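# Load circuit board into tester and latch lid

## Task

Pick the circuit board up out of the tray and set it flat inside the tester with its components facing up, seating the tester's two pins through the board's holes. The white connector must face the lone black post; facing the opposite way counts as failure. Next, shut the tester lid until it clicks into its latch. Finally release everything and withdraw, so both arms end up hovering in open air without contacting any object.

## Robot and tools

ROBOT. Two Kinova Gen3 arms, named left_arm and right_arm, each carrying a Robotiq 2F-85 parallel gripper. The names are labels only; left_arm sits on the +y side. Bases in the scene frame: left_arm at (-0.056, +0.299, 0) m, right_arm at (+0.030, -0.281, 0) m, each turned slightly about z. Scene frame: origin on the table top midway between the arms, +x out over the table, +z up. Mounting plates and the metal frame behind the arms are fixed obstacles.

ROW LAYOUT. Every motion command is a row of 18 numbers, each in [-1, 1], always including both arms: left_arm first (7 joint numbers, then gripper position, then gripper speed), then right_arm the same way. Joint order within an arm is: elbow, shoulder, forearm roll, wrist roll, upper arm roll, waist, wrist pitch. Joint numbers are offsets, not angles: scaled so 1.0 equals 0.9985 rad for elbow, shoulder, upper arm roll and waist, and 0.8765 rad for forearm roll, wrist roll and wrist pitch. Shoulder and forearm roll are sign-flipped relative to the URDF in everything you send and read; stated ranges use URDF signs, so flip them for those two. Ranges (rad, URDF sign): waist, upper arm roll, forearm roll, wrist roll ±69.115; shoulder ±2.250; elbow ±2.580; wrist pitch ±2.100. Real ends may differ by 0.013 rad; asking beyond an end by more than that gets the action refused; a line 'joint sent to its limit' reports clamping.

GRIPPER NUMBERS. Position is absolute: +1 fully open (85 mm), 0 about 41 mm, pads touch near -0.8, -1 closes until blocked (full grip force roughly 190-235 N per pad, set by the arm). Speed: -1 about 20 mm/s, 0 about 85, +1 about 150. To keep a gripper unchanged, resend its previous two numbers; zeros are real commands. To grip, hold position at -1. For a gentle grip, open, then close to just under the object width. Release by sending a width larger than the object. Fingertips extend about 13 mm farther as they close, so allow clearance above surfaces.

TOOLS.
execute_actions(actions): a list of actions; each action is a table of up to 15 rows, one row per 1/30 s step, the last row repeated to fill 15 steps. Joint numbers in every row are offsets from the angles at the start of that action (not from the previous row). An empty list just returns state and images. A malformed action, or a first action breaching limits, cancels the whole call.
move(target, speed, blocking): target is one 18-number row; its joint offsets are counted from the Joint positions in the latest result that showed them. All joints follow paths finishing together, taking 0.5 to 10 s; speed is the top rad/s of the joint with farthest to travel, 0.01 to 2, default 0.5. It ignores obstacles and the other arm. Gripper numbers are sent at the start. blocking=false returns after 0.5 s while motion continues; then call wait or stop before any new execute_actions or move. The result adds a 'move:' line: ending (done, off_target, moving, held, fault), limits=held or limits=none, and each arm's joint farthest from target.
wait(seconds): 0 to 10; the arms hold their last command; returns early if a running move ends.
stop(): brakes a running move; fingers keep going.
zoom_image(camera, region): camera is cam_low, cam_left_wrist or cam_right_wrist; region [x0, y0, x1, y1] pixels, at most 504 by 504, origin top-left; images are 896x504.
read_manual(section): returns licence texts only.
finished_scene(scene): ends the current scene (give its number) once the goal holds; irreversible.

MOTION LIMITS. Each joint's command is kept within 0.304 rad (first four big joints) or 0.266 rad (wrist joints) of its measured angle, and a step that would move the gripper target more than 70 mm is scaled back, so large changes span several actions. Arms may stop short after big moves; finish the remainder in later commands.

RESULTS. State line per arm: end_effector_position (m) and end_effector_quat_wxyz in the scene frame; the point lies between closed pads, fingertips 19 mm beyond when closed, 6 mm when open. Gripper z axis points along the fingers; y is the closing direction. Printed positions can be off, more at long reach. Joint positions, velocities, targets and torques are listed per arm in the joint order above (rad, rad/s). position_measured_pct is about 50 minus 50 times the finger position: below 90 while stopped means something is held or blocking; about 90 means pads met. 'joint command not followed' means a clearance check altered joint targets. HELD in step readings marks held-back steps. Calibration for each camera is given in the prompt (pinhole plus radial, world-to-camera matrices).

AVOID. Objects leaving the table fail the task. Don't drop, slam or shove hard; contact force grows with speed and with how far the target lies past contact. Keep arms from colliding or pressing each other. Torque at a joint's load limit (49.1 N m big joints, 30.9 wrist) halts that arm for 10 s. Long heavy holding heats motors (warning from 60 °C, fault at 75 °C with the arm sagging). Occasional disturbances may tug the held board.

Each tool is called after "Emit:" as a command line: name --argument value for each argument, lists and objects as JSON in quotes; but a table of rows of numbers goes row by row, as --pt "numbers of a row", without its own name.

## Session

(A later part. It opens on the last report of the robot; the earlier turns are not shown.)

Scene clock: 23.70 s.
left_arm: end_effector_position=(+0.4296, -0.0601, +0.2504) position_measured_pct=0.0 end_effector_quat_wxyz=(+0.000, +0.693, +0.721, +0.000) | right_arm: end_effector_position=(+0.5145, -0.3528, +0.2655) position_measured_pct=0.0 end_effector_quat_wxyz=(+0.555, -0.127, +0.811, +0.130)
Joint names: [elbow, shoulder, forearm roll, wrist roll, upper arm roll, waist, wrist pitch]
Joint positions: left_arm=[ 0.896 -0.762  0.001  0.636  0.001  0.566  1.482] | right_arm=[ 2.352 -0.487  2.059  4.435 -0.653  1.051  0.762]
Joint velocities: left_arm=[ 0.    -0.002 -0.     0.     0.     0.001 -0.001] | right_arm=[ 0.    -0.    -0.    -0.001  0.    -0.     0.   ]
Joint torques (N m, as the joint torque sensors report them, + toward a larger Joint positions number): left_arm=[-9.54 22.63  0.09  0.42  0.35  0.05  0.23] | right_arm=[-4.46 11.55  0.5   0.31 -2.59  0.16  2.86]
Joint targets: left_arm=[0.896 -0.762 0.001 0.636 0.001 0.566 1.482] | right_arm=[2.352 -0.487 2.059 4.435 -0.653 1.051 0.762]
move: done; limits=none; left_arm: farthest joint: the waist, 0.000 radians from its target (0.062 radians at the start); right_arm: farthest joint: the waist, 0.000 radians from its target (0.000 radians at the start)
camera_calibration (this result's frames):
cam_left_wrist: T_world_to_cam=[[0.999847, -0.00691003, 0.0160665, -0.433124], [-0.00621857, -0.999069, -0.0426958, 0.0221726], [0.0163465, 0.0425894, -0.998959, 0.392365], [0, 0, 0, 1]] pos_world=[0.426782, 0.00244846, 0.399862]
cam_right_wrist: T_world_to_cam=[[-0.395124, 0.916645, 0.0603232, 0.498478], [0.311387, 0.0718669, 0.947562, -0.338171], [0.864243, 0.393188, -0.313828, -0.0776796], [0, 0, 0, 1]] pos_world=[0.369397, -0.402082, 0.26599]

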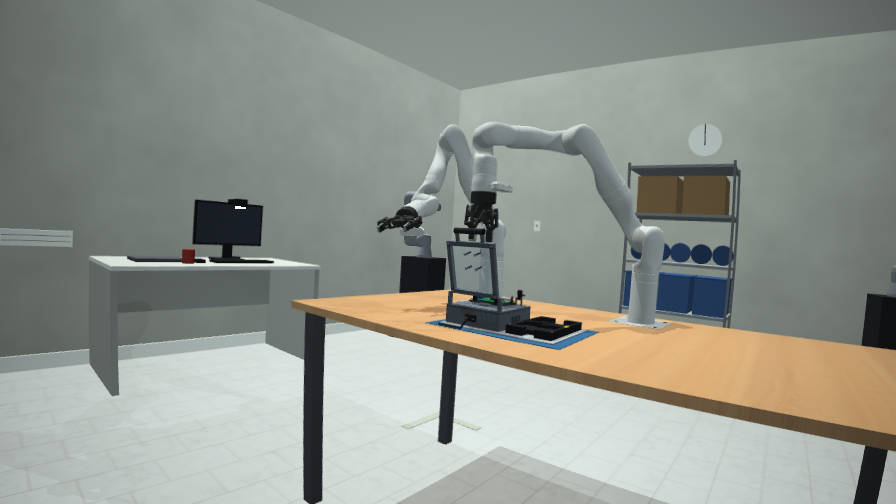

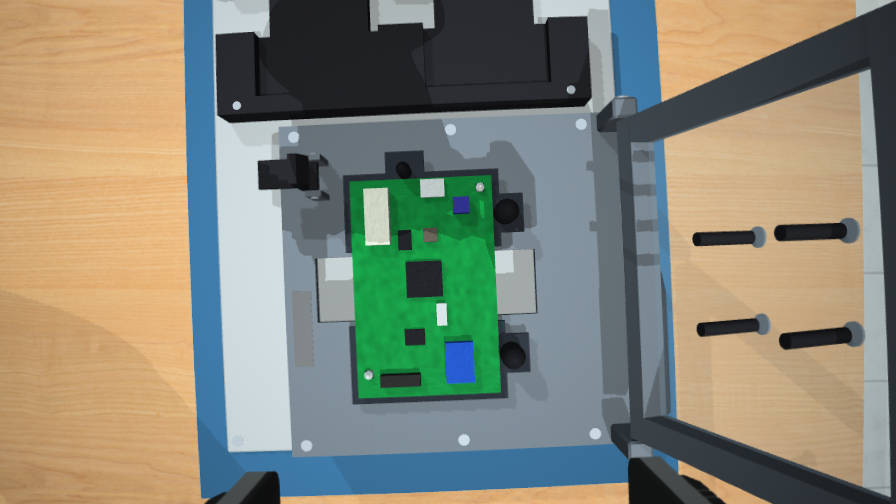

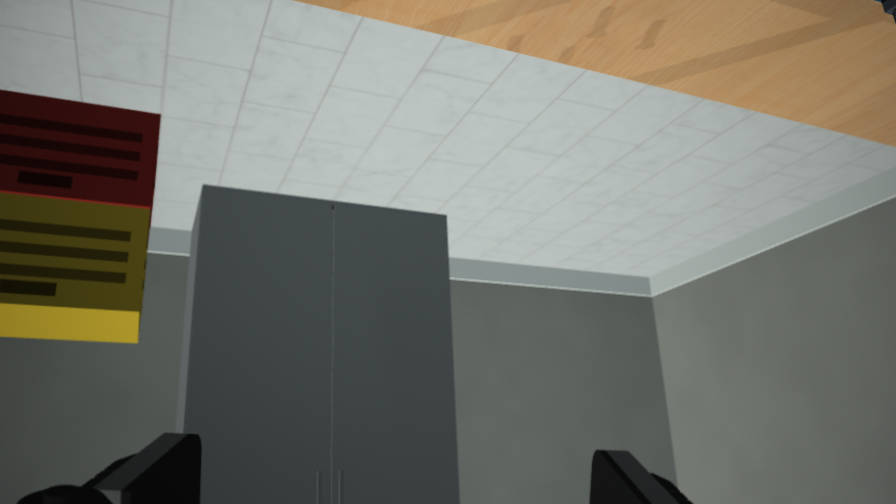

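Emit:
move --target '[0.4,0.421,0,-0.304,0,-0.167,-0.3,1,0,0,0,0,0,0,0,0,1,0]' --speed 0.7

Emit:
move --target '[0.281,0,0,0,0,0,-0.793,1,0,0,0,0,0,0,0,0,1,0]' --speed 0.7

Scene clock: 25.53 s.
left_arm: end_effector_position=(+0.4263, +0.0512, +0.3614) position_measured_pct=0.0 end_effector_quat_wxyz=(+0.131, +0.721, +0.679, +0.054) | right_arm: end_effector_position=(+0.5145, -0.3528, +0.2655) position_measured_pct=0.0 end_effector_quat_wxyz=(+0.555, -0.127, +0.811, +0.130)
Joint names: [elbow, shoulder, forearm roll, wrist roll, upper arm roll, waist, wrist pitch]
Joint positions: left_arm=[ 1.296 -0.342  0.001  0.37   0.001  0.399  1.219] | right_arm=[ 2.352 -0.487  2.059  4.435 -0.653  1.051  0.762]
Joint velocities: left_arm=[ 0.     0.001  0.     0.    -0.    -0.001 -0.001] | right_arm=[-0.001  0.    -0.    -0.     0.     0.    -0.   ]
Joint torques (N m, as the joint torque sensors report them, + toward a larger Joint positions number): left_arm=[-10.55  15.8    0.01   0.26   0.6    0.02  -0.7 ] | right_arm=[-4.57 11.58  0.45  0.4  -2.52  0.13  2.78]
Joint targets: left_arm=[1.296 -0.342 0.001 0.370 0.001 0.399 1.219] | right_arm=[2.352 -0.487 2.059 4.435 -0.653 1.051 0.762]
move: done; limits=none; left_arm: farthest joint: the waist, 0.000 radians from its target (0.167 radians at the start); right_arm: farthest joint: the waist, 0.000 radians from its target (0.000 radians at the start)
camera_calibration (this result's frames):
cam_left_wrist: T_world_to_cam=[[0.955536, -0.0891376, 0.281079, -0.503484], [-0.106577, -0.993177, 0.0473479, 0.147974], [0.274941, -0.0751991, -0.958516, 0.379798], [0, 0, 0, 1]] pos_world=[0.392445, 0.130646, 0.498555]
cam_right_wrist: T_world_to_cam=[[-0.395123, 0.916645, 0.0603226, 0.498479], [0.311385, 0.0718666, 0.947562, -0.338172], [0.864243, 0.393188, -0.313826, -0.077681], [0, 0, 0, 1]] pos_world=[0.369398, -0.402082, 0.265991]

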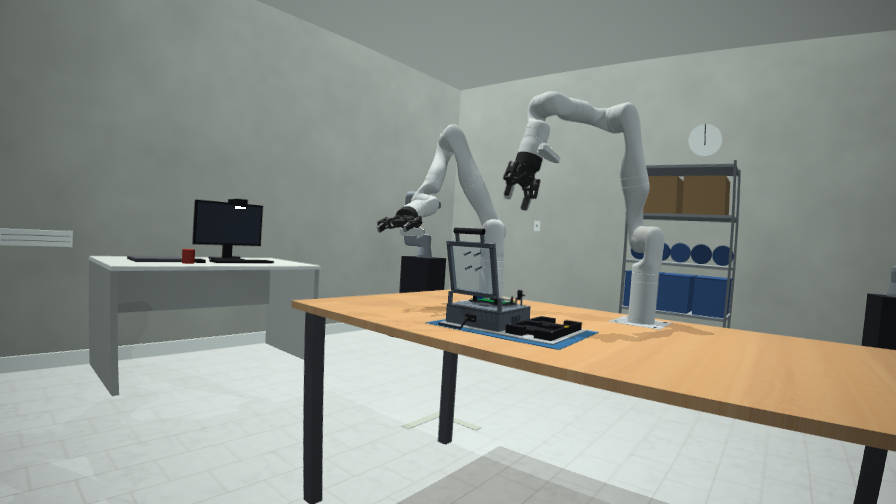

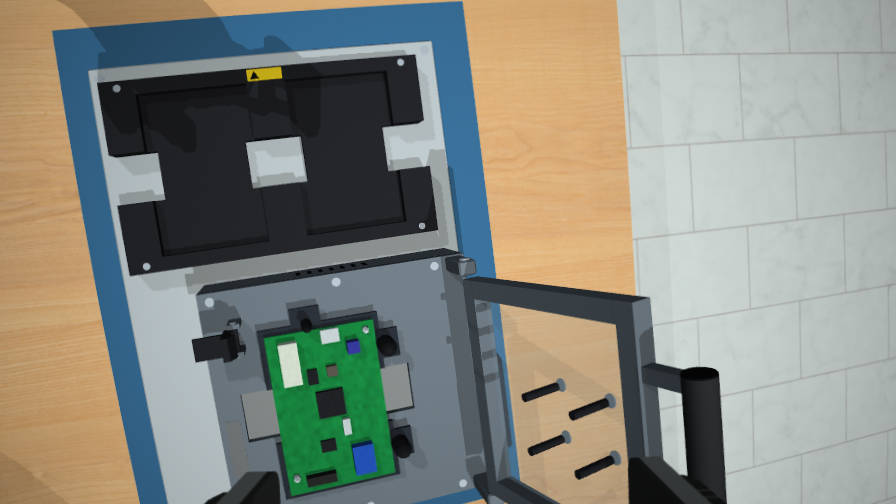

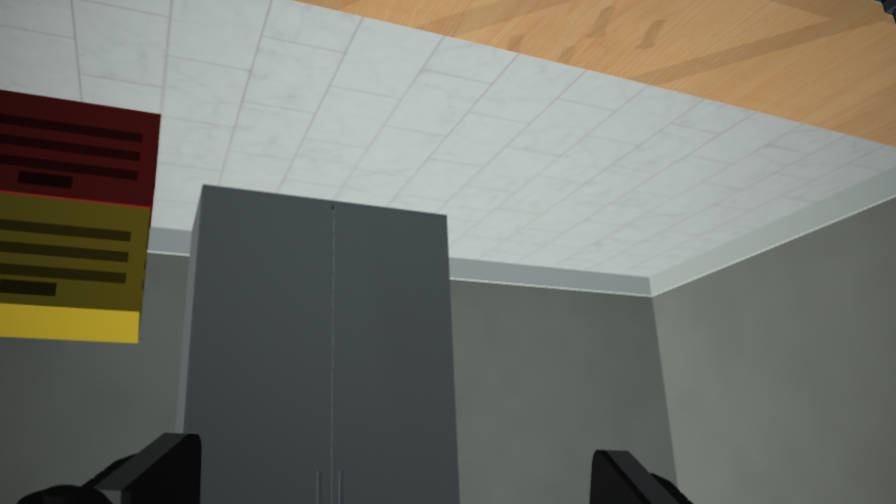

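Scene clock: 26.97 s.
left_arm: end_effector_position=(+0.5125, +0.0116, +0.3359) position_measured_pct=0.0 end_effector_quat_wxyz=(+0.317, +0.684, +0.644, +0.129) | right_arm: end_effector_position=(+0.5145, -0.3528, +0.2655) position_measured_pct=0.0 end_effector_quat_wxyz=(+0.555, -0.127, +0.811, +0.130)
Joint names: [elbow, shoulder, forearm roll, wrist roll, upper arm roll, waist, wrist pitch]
Joint positions: left_arm=[ 1.576 -0.342  0.001  0.37   0.001  0.399  0.524] | right_arm=[ 2.352 -0.487  2.059  4.435 -0.653  1.051  0.762]
Joint velocities: left_arm=[ 0.001  0.001 -0.    -0.     0.     0.     0.   ] | right_arm=[ 0.    -0.001 -0.    -0.     0.     0.001  0.   ]
Joint torques (N m, as the joint torque sensors report them, + toward a larger Joint positions number): left_arm=[-10.82  16.72   0.07   0.29   0.58  -0.06  -1.94] | right_arm=[-4.48 11.5   0.39  0.31 -2.63  0.08  2.78]
Joint targets: left_arm=[1.576 -0.342 0.001 0.370 0.001 0.399 0.524] | right_arm=[2.352 -0.487 2.059 4.435 -0.653 1.051 0.762]
move: done; limits=none; left_arm: farthest joint: the waist, 0.000 radians from its target (0.000 radians at the start); right_arm: farthest joint: the waist, 0.000 radians from its target (0.000 radians at the start)
camera_calibration (this result's frames):
cam_left_wrist: T_world_to_cam=[[0.782898, -0.0103968, 0.622063, -0.60915], [-0.148671, -0.974019, 0.170831, 0.0989301], [0.604126, -0.226227, -0.764103, 0.0963454], [0, 0, 0, 1]] pos_world=[0.433405, 0.111822, 0.435647]
cam_right_wrist: T_world_to_cam=[[-0.395123, 0.916646, 0.0603221, 0.49848], [0.311384, 0.0718662, 0.947563, -0.338172], [0.864244, 0.393187, -0.313825, -0.0776823], [0, 0, 0, 1]] pos_world=[0.369398, -0.402082, 0.265991]

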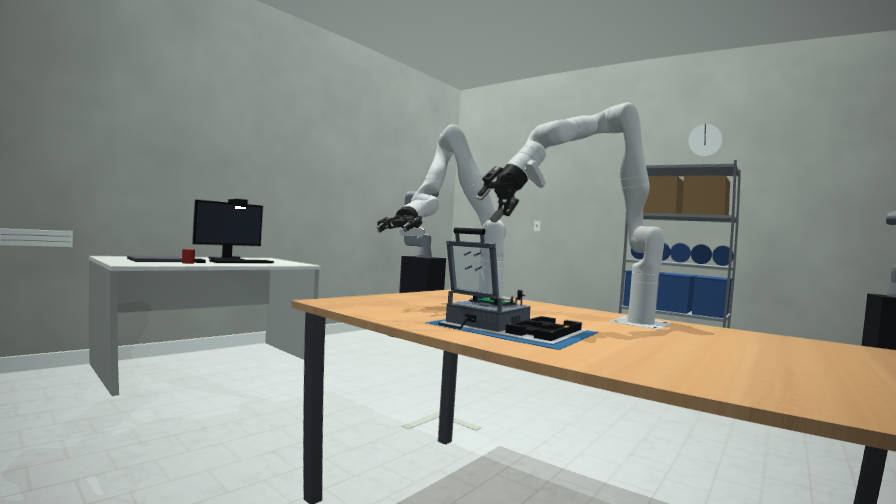

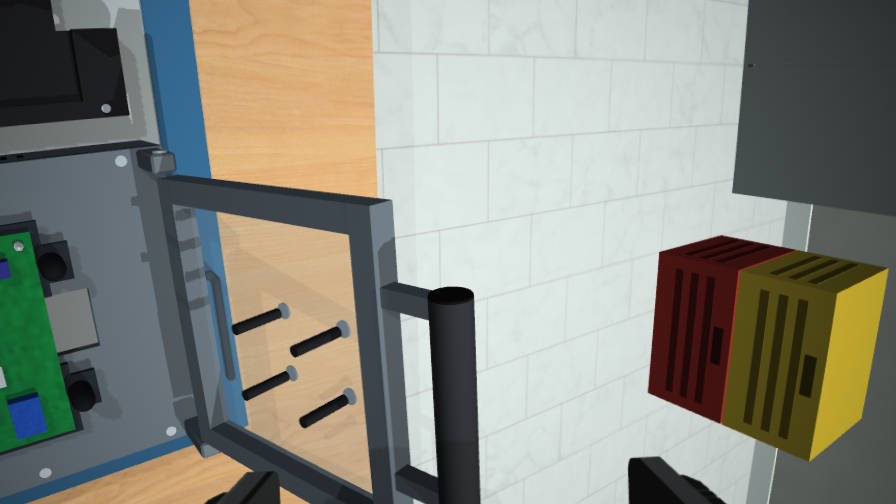

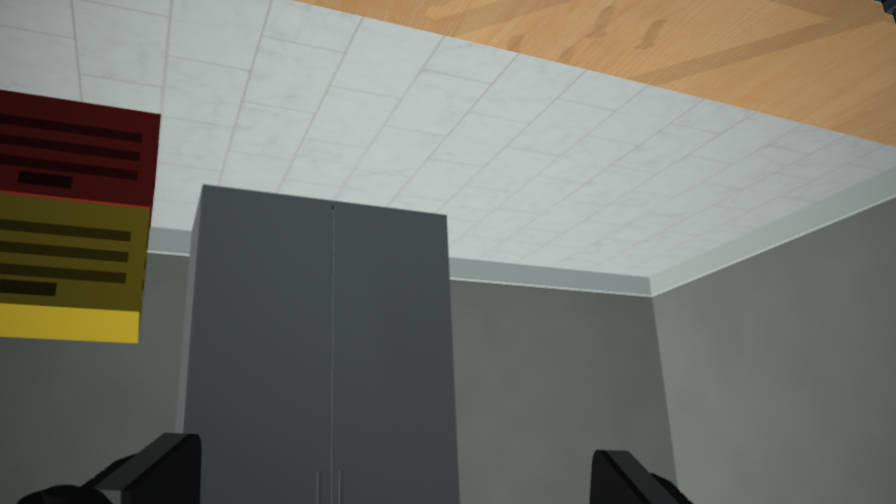

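Emit:
move --target '[-0.02,-0.114,0,-0.017,0,-0.017,-0.1075,-0.1,0,0,0,0,0,0,0,0,1,0]' --speed 0.3

Scene clock: 28.07 s.
left_arm: end_effector_position=(+0.5474, +0.0081, +0.2902) position_measured_pct=54.8 end_effector_quat_wxyz=(+0.315, +0.683, +0.645, +0.134) | right_arm: end_effector_position=(+0.5145, -0.3528, +0.2655) position_measured_pct=0.0 end_effector_quat_wxyz=(+0.555, -0.127, +0.811, +0.130)
Joint names: [elbow, shoulder, forearm roll, wrist roll, upper arm roll, waist, wrist pitch]
Joint positions: left_arm=[ 1.556 -0.456  0.001  0.355  0.001  0.383  0.43 ] | right_arm=[ 2.352 -0.487  2.059  4.435 -0.653  1.051  0.762]
Joint velocities: left_arm=[-0.    -0.     0.     0.     0.    -0.    -0.001] | right_arm=[ 0.    -0.001  0.    -0.     0.     0.001  0.   ]
Joint torques (N m, as the joint torque sensors report them, + toward a larger Joint positions number): left_arm=[-10.58  18.53   0.14   0.15   0.6    0.12  -1.78] | right_arm=[-4.54 11.47  0.55  0.3  -2.53  0.13  2.84]
Joint targets: left_arm=[1.556 -0.456 0.001 0.355 0.001 0.383 0.430] | right_arm=[2.352 -0.487 2.059 4.435 -0.653 1.051 0.762]
move: done; limits=none; left_arm: farthest joint: the waist, 0.000 radians from its target (0.017 radians at the start); right_arm: farthest joint: the waist, 0.000 radians from its target (0.000 radians at the start)
camera_calibration (this result's frames):
cam_left_wrist: T_world_to_cam=[[0.7803, -0.01136, 0.625302, -0.607588], [-0.143988, -0.976238, 0.161944, 0.108563], [0.608604, -0.216401, -0.763394, 0.0368134], [0, 0, 0, 1]] pos_world=[0.467328, 0.107048, 0.390448]
cam_right_wrist: T_world_to_cam=[[-0.395122, 0.916646, 0.0603212, 0.498481], [0.311382, 0.0718662, 0.947563, -0.338172], [0.864245, 0.393186, -0.313823, -0.0776838], [0, 0, 0, 1]] pos_world=[0.369399, -0.402083, 0.265991]

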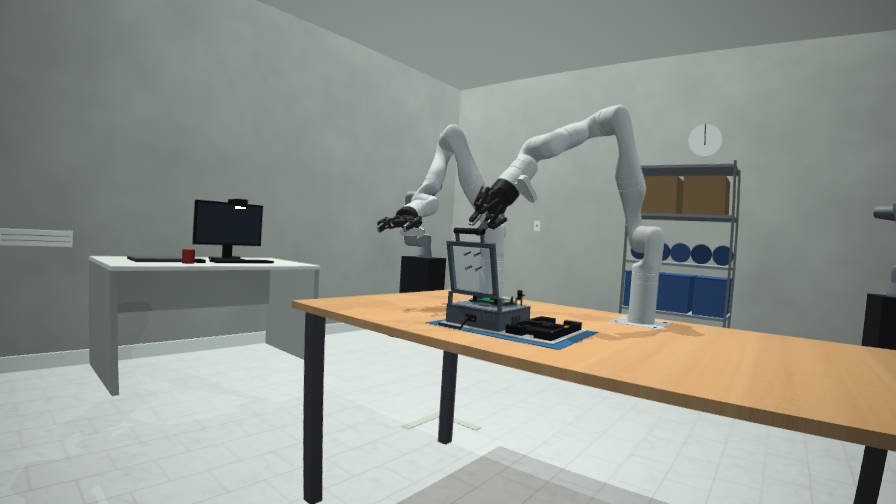

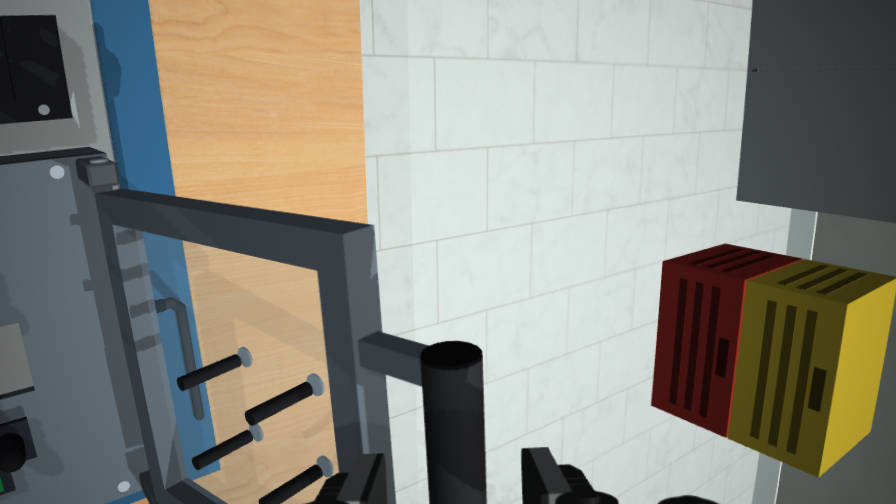

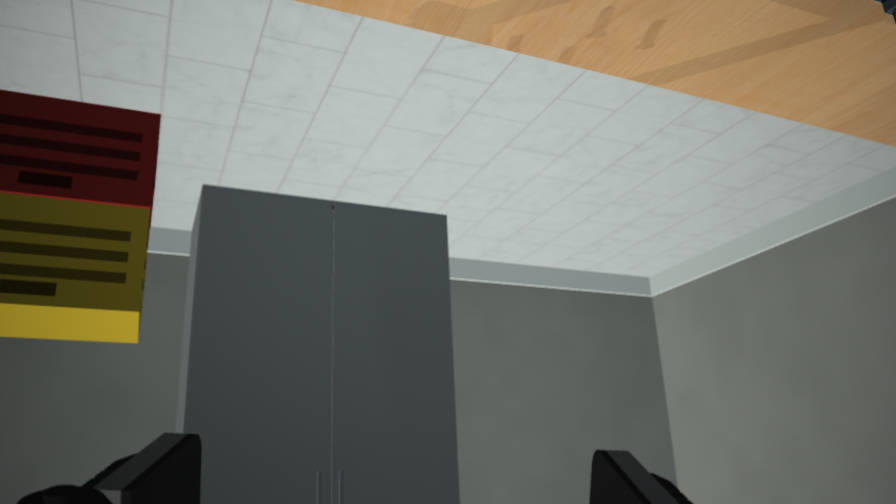

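Emit:
move --target '[-0.019,-0.0438,0,0,0,0,-0.0283,-0.38,1,0,0,0,0,0,0,0,1,0]' --speed 0.06

Scene clock: 29.27 s.
left_arm: end_effector_position=(+0.5592, +0.0029, +0.2748) position_measured_pct=69.0 end_effector_quat_wxyz=(+0.315, +0.683, +0.645, +0.134) | right_arm: end_effector_position=(+0.5145, -0.3528, +0.2655) position_measured_pct=0.0 end_effector_quat_wxyz=(+0.555, -0.127, +0.811, +0.130)
Joint names: [elbow, shoulder, forearm roll, wrist roll, upper arm roll, waist, wrist pitch]
Joint positions: left_arm=[ 1.537 -0.499  0.001  0.355  0.001  0.383  0.405] | right_arm=[ 2.352 -0.487  2.059  4.435 -0.653  1.051  0.762]
Joint velocities: left_arm=[-0.001 -0.002 -0.     0.    -0.    -0.    -0.   ] | right_arm=[-0.001  0.    -0.     0.001 -0.     0.     0.   ]
Joint torques (N m, as the joint torque sensors report them, + toward a larger Joint positions number): left_arm=[-10.74  18.53   0.04   0.04   0.51   0.13  -1.67] | right_arm=[-4.6  11.49  0.45  0.3  -2.56  0.02  2.79]
Joint targets: left_arm=[1.537 -0.499 0.001 0.355 0.001 0.383 0.405] | right_arm=[2.352 -0.487 2.059 4.435 -0.653 1.051 0.762]
move: done; limits=none; left_arm: farthest joint: the waist, 0.000 radians from its target (0.000 radians at the start); right_arm: farthest joint: the waist, 0.000 radians from its target (0.000 radians at the start)
camera_calibration (this result's frames):
cam_left_wrist: T_world_to_cam=[[0.780179, -0.0112751, 0.625454, -0.607293], [-0.144014, -0.976218, 0.162042, 0.10768], [0.608753, -0.216496, -0.763249, 0.0166664], [0, 0, 0, 1]] pos_world=[0.479159, 0.101881, 0.375106]
cam_right_wrist: T_world_to_cam=[[-0.395121, 0.916646, 0.0603209, 0.498481], [0.31138, 0.0718654, 0.947564, -0.338172], [0.864246, 0.393186, -0.313821, -0.0776853], [0, 0, 0, 1]] pos_world=[0.3694, -0.402083, 0.265992]

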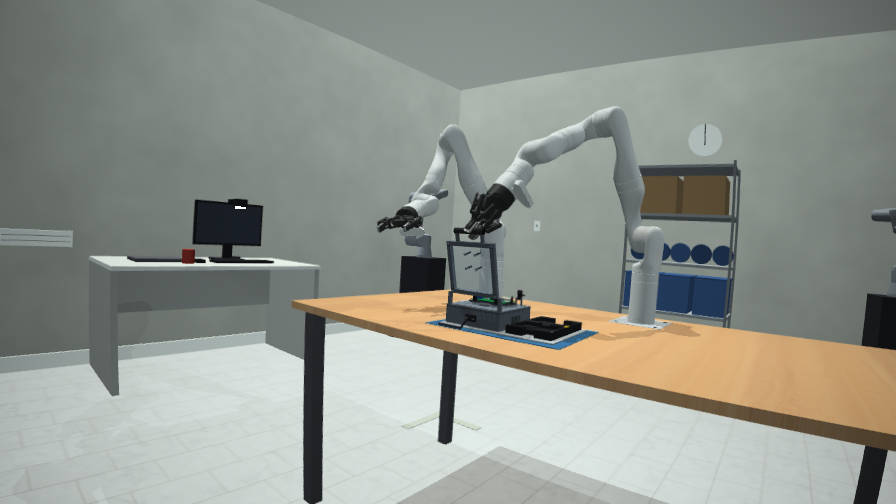

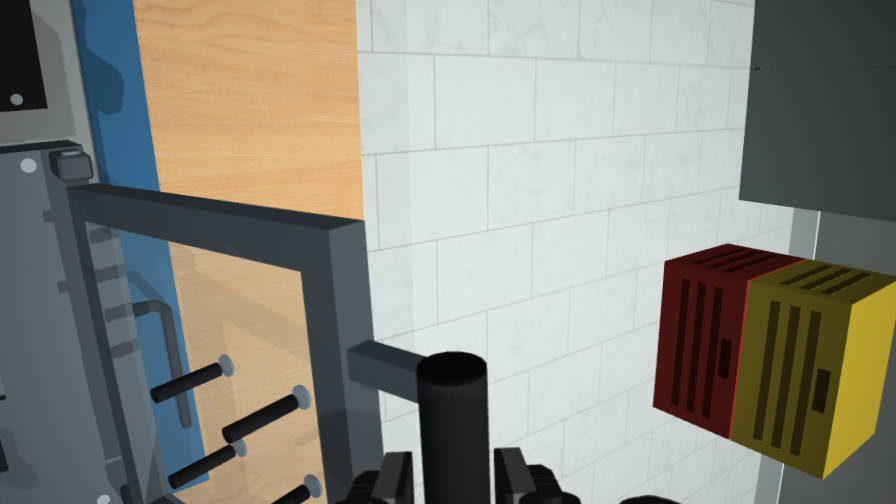

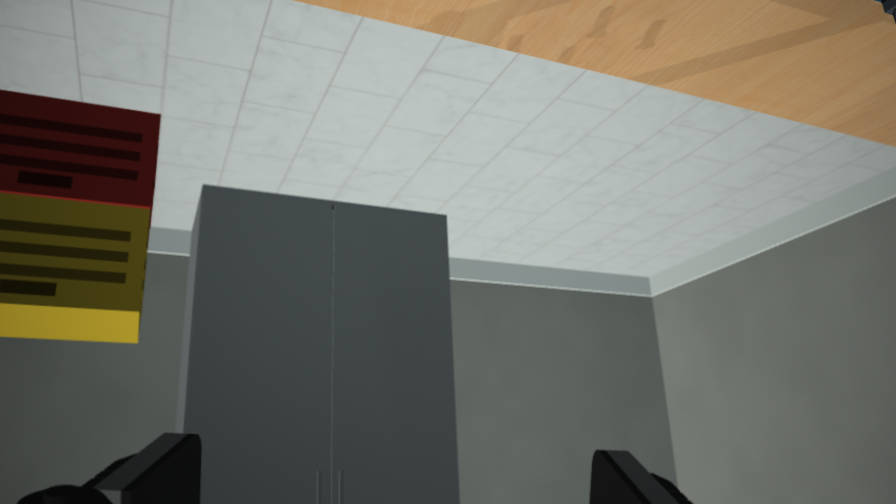

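Emit:
move --target '[0.183,0.125,0,0.0437,0,0.044,-0.066,-0.38,1,0,0,0,0,0,0,0,1,0]' --speed 0.15

Emit:
move --target '[0.1853,0.0823,0,0.048,0,0.0495,-0.1174,-0.38,1,0,0,0,0,0,0,0,1,0]' --speed 0.15

Scene clock: 31.10 s.
left_arm: end_effector_position=(+0.4969, +0.0005, +0.2841) position_measured_pct=69.0 end_effector_quat_wxyz=(+0.324, +0.684, +0.642, +0.122) | right_arm: end_effector_position=(+0.5145, -0.3528, +0.2655) position_measured_pct=0.0 end_effector_quat_wxyz=(+0.555, -0.127, +0.811, +0.130)
Joint names: [elbow, shoulder, forearm roll, wrist roll, upper arm roll, waist, wrist pitch]
Joint positions: left_arm=[ 1.717 -0.372  0.001  0.393  0.001  0.426  0.345] | right_arm=[ 2.352 -0.487  2.059  4.435 -0.653  1.051  0.762]
Joint velocities: left_arm=[0.001 0.002 0.    0.    0.    0.001 0.001] | right_arm=[-0.    -0.    -0.     0.    -0.     0.001  0.   ]
Joint torques (N m, as the joint torque sensors report them, + toward a larger Joint positions number): left_arm=[-8.09 14.77 -0.16  0.16  0.58  0.43 -0.75] | right_arm=[-4.73 11.56  0.45  0.35 -2.49  0.16  2.77]
Joint targets: left_arm=[1.720 -0.374 0.001 0.393 0.001 0.426 0.347] | right_arm=[2.352 -0.487 2.059 4.435 -0.653 1.051 0.762]
move: done; limits=none; left_arm: farthest joint: the shoulder, 0.002 radians from its target (0.125 radians at the start); right_arm: farthest joint: the waist, 0.000 radians from its target (0.000 radians at the start)
camera_calibration (this result's frames):
cam_left_wrist: T_world_to_cam=[[0.782434, -0.00657287, 0.622699, -0.564809], [-0.157164, -0.969659, 0.187244, 0.0942019], [0.602575, -0.244372, -0.759727, 0.0632771], [0, 0, 0, 1]] pos_world=[0.418601, 0.103094, 0.38214]
cam_right_wrist: T_world_to_cam=[[-0.395121, 0.916647, 0.0603202, 0.498482], [0.311379, 0.0718652, 0.947565, -0.338172], [0.864247, 0.393185, -0.31382, -0.0776867], [0, 0, 0, 1]] pos_world=[0.369401, -0.402084, 0.265992]

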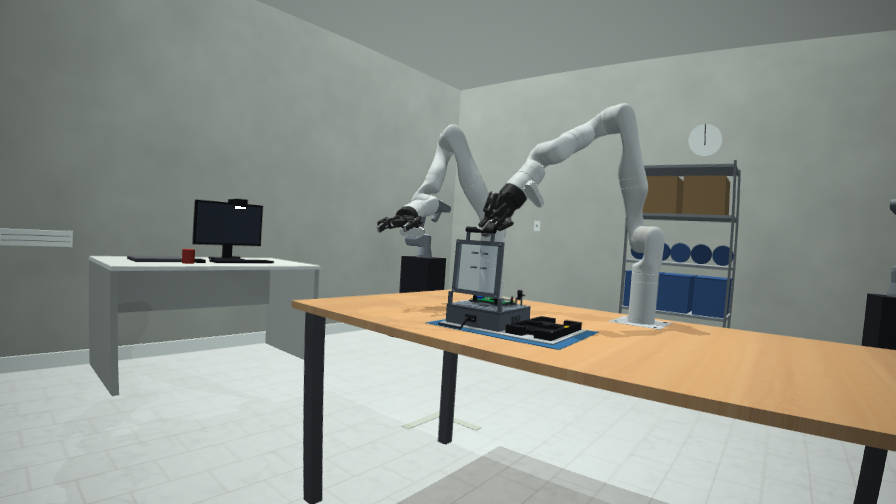

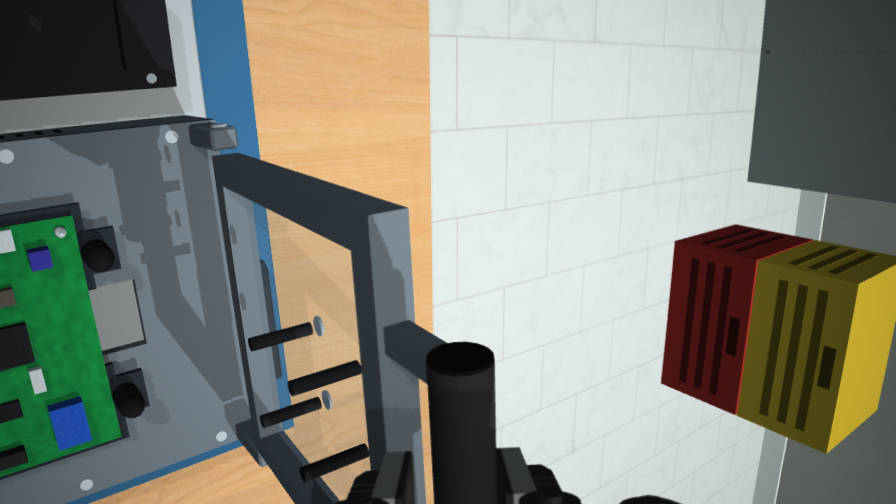

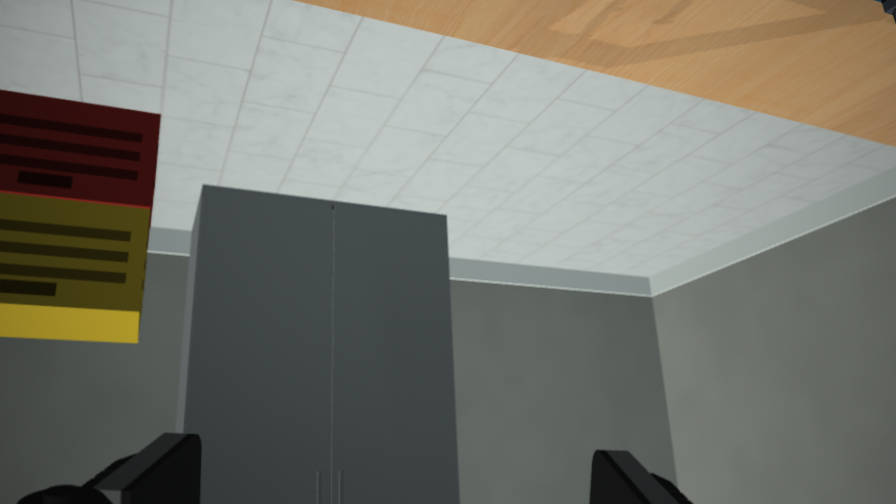

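Scene clock: 32.67 s.
left_arm: end_effector_position=(+0.4385, -0.0027, +0.2698) position_measured_pct=69.0 end_effector_quat_wxyz=(+0.331, +0.686, +0.639, +0.108) | right_arm: end_effector_position=(+0.5145, -0.3528, +0.2655) position_measured_pct=0.0 end_effector_quat_wxyz=(+0.555, -0.127, +0.811, +0.130)
Joint names: [elbow, shoulder, forearm roll, wrist roll, upper arm roll, waist, wrist pitch]
Joint positions: left_arm=[ 1.901 -0.289  0.001  0.435  0.001  0.475  0.241] | right_arm=[ 2.352 -0.487  2.059  4.435 -0.653  1.051  0.762]
Joint velocities: left_arm=[ 0.001  0.     0.    -0.    -0.001  0.001  0.001] | right_arm=[-0.001 -0.    -0.     0.     0.001 -0.002 -0.   ]
Joint torques (N m, as the joint torque sensors report them, + toward a larger Joint positions number): left_arm=[-8.75 14.08 -0.05  0.26  0.56 -0.31 -1.19] | right_arm=[-4.61 11.43  0.49  0.3  -2.46  0.1   2.74]
Joint targets: left_arm=[1.902 -0.290 0.001 0.435 0.001 0.475 0.242] | right_arm=[2.352 -0.487 2.059 4.435 -0.653 1.051 0.762]
move: done; limits=none; left_arm: farthest joint: the shoulder, 0.001 radians from its target (0.083 radians at the start); right_arm: farthest joint: the waist, 0.000 radians from its target (0.000 radians at the start)
camera_calibration (this result's frames):
cam_left_wrist: T_world_to_cam=[[0.787907, -0.00403874, 0.615781, -0.510795], [-0.172195, -0.961532, 0.214021, 0.0840087], [0.591229, -0.274663, -0.758293, 0.0913124], [0, 0, 0, 1]] pos_world=[0.362939, 0.103794, 0.3658]
cam_right_wrist: T_world_to_cam=[[-0.39512, 0.916647, 0.0603199, 0.498483], [0.311377, 0.0718645, 0.947565, -0.338173], [0.864248, 0.393184, -0.313818, -0.0776882], [0, 0, 0, 1]] pos_world=[0.369402, -0.402084, 0.265992]

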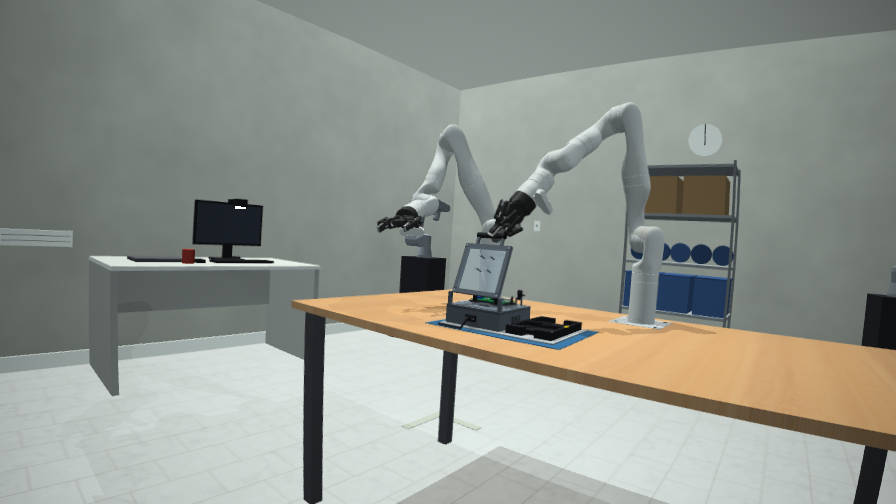

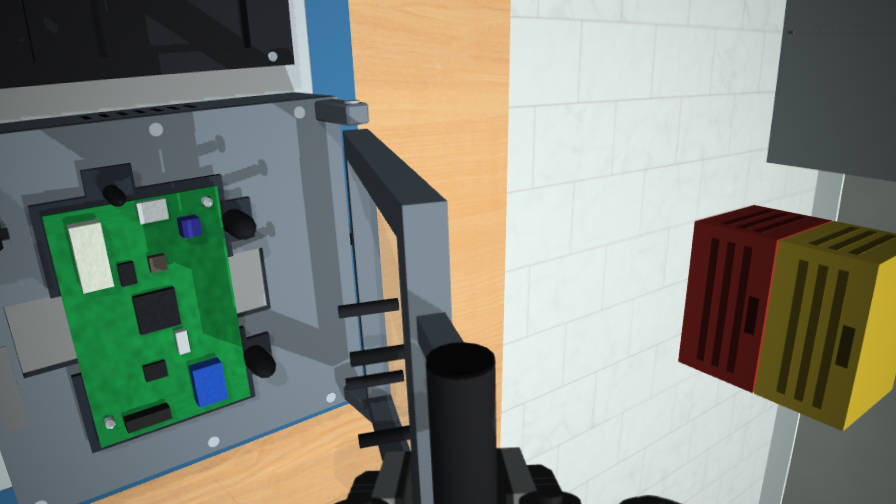

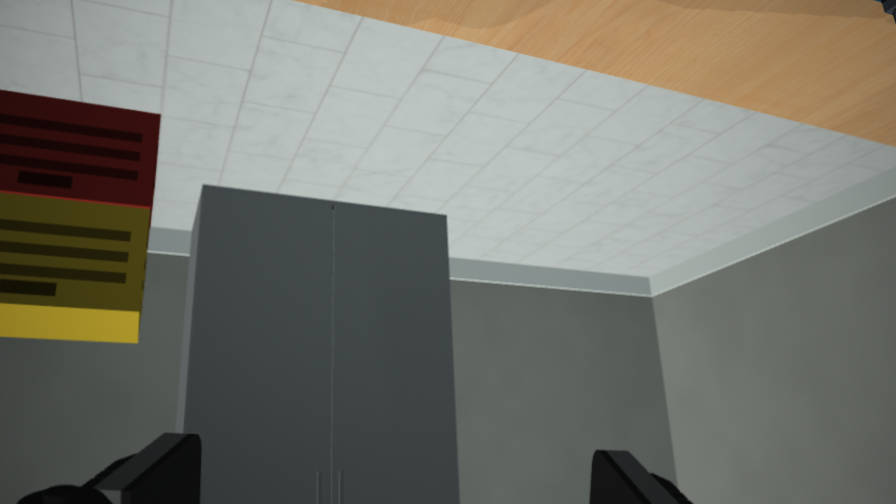

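Emit:
move --target '[0.1845,0.0194,0,0.049,0,0.0505,-0.176,-0.38,1,0,0,0,0,0,0,0,1,0]' --speed 0.15

Emit:
move --target '[0.1555,-0.0625,0,0.0387,0,0.0383,-0.2475,-0.38,1,0,0,0,0,0,0,0,1,0]' --speed 0.15

Scene clock: 34.33 s.
left_arm: end_effector_position=(+0.3861, -0.0043, +0.2310) position_measured_pct=69.0 end_effector_quat_wxyz=(+0.332, +0.689, +0.638, +0.091) | right_arm: end_effector_position=(+0.5145, -0.3528, +0.2655) position_measured_pct=0.0 end_effector_quat_wxyz=(+0.555, -0.127, +0.811, +0.130)
Joint names: [elbow, shoulder, forearm roll, wrist roll, upper arm roll, waist, wrist pitch]
Joint positions: left_arm=[ 2.084 -0.27   0.001  0.478  0.     0.525  0.086] | right_arm=[ 2.352 -0.487  2.059  4.435 -0.653  1.051  0.762]
Joint velocities: left_arm=[ 0.001  0.001 -0.     0.    -0.001  0.001 -0.001] | right_arm=[ 0.    -0.    -0.    -0.002  0.     0.001 -0.   ]
Joint torques (N m, as the joint torque sensors report them, + toward a larger Joint positions number): left_arm=[-8.41 13.02 -0.05  0.15  0.61  0.26 -1.57] | right_arm=[-4.51 11.66  0.44  0.39 -2.72  0.06  2.73]
Joint targets: left_arm=[2.085 -0.270 0.001 0.478 0.001 0.526 0.087] | right_arm=[2.352 -0.487 2.059 4.435 -0.653 1.051 0.762]
move: done; limits=none; left_arm: farthest joint: the upper arm roll, 0.001 radians from its target (0.000 radians at the start); right_arm: farthest joint: the waist, 0.000 radians from its target (0.000 radians at the start)
camera_calibration (this result's frames):
cam_left_wrist: T_world_to_cam=[[0.801041, -0.00596994, 0.59858, -0.446681], [-0.183966, -0.954013, 0.236675, 0.0810655], [0.56964, -0.299705, -0.765302, 0.102263], [0, 0, 0, 1]] pos_world=[0.31447, 0.10532, 0.32645]
cam_right_wrist: T_world_to_cam=[[-0.395119, 0.916647, 0.0603191, 0.498484], [0.311376, 0.0718643, 0.947566, -0.338173], [0.864249, 0.393183, -0.313817, -0.0776896], [0, 0, 0, 1]] pos_world=[0.369402, -0.402085, 0.265992]

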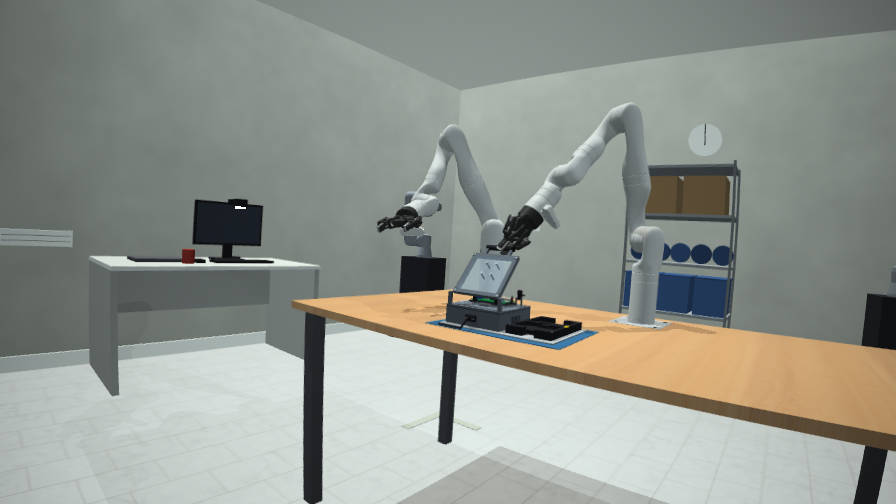

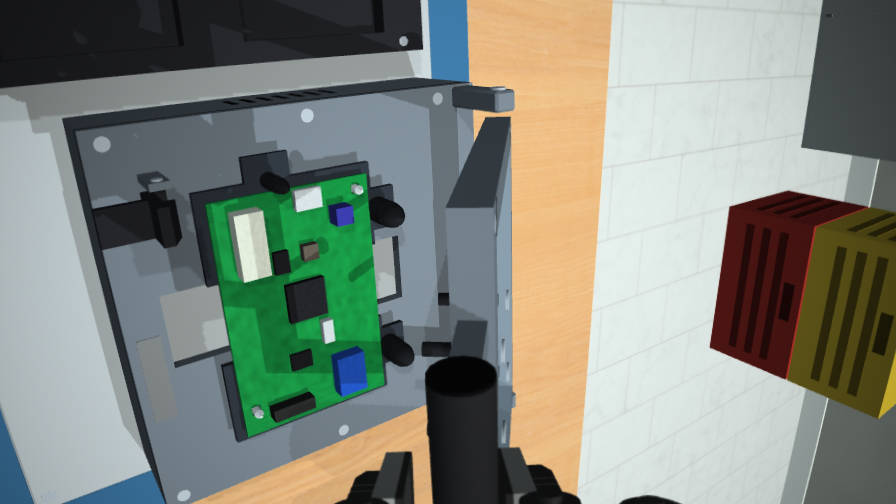

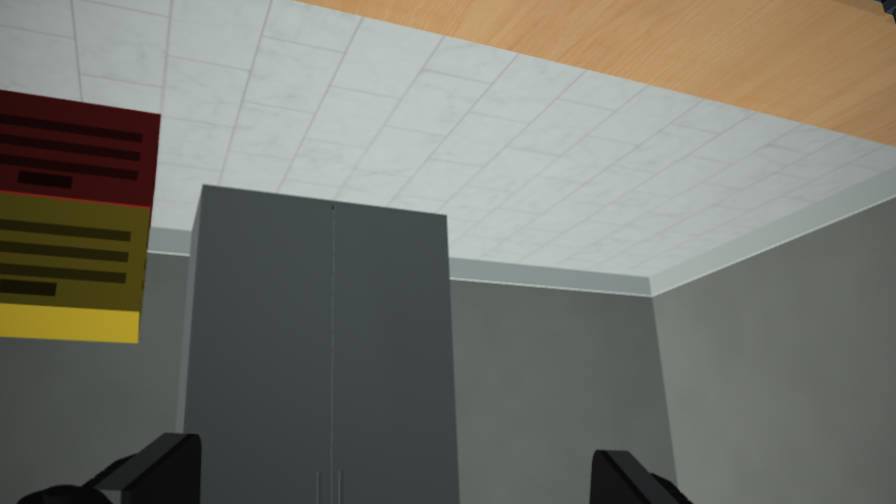

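Scene clock: 36.10 s.
left_arm: end_effector_position=(+0.3512, -0.0053, +0.1806) position_measured_pct=69.0 end_effector_quat_wxyz=(+0.335, +0.690, +0.636, +0.079) | right_arm: end_effector_position=(+0.5145, -0.3528, +0.2655) position_measured_pct=0.0 end_effector_quat_wxyz=(+0.555, -0.127, +0.811, +0.130)
Joint names: [elbow, shoulder, forearm roll, wrist roll, upper arm roll, waist, wrist pitch]
Joint positions: left_arm=[ 2.239 -0.332  0.001  0.512  0.     0.563 -0.131] | right_arm=[ 2.352 -0.487  2.059  4.435 -0.653  1.051  0.762]
Joint velocities: left_arm=[ 0.001 -0.001 -0.     0.    -0.001  0.001  0.   ] | right_arm=[-0.002  0.001  0.     0.     0.     0.     0.   ]
Joint torques (N m, as the joint torque sensors report them, + toward a larger Joint positions number): left_arm=[-7.07 12.26 -0.03  0.26  0.85  0.23 -1.65] | right_arm=[-4.57 11.45  0.47  0.36 -2.65  0.04  2.77]
Joint targets: left_arm=[2.239 -0.332 0.001 0.512 0.000 0.564 -0.131] | right_arm=[2.352 -0.487 2.059 4.435 -0.653 1.051 0.762]
move: done; limits=none; left_arm: farthest joint: the shoulder, 0.001 radians from its target (0.063 radians at the start); right_arm: farthest joint: the waist, 0.000 radians from its target (0.000 radians at the start)
camera_calibration (this result's frames):
cam_left_wrist: T_world_to_cam=[[0.807808, -0.00432522, 0.58943, -0.389325], [-0.192389, -0.947144, 0.256717, 0.0850433], [0.557165, -0.320778, -0.765943, 0.0876795], [0, 0, 0, 1]] pos_world=[0.282009, 0.10699, 0.274805]
cam_right_wrist: T_world_to_cam=[[-0.395119, 0.916648, 0.0603188, 0.498484], [0.311374, 0.0718638, 0.947566, -0.338173], [0.86425, 0.393183, -0.313815, -0.077691], [0, 0, 0, 1]] pos_world=[0.369403, -0.402085, 0.265993]

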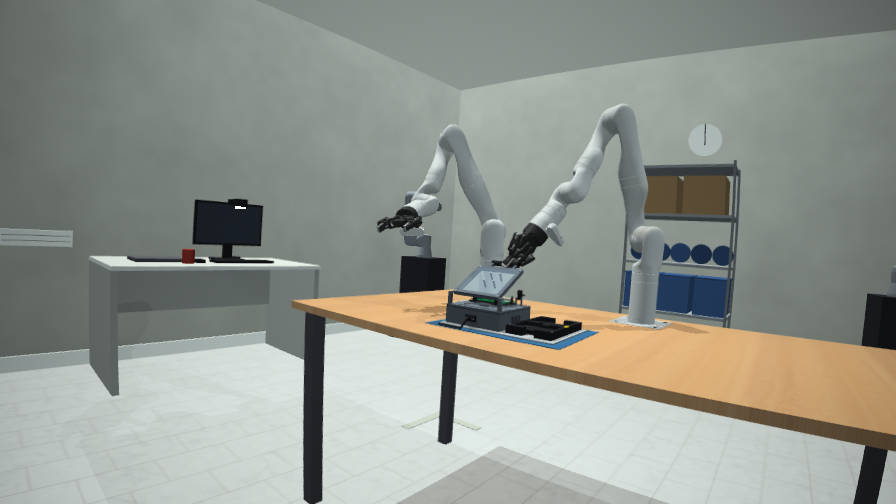

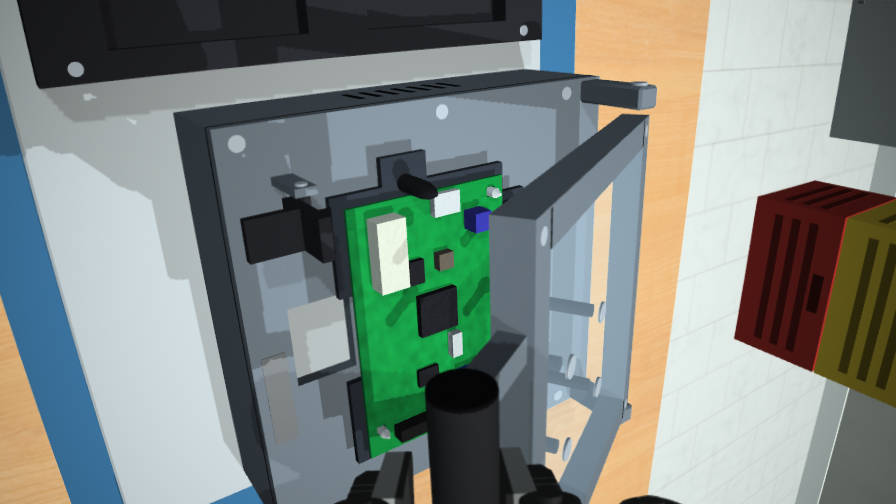

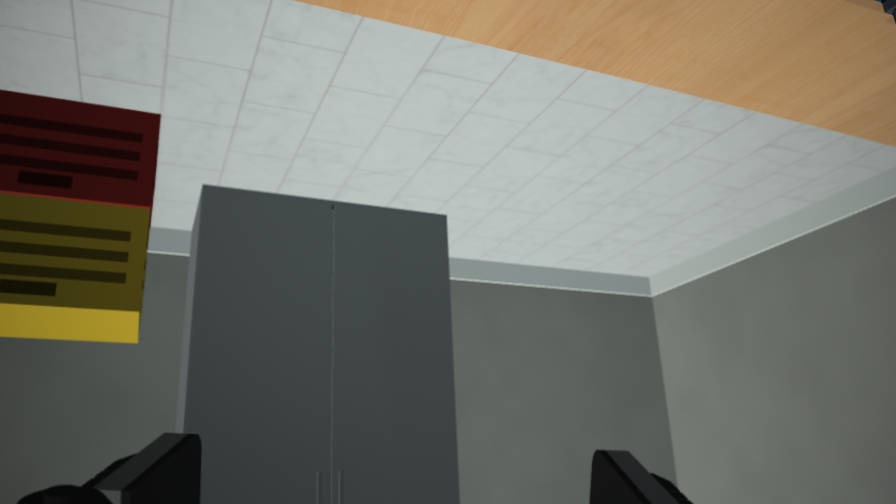

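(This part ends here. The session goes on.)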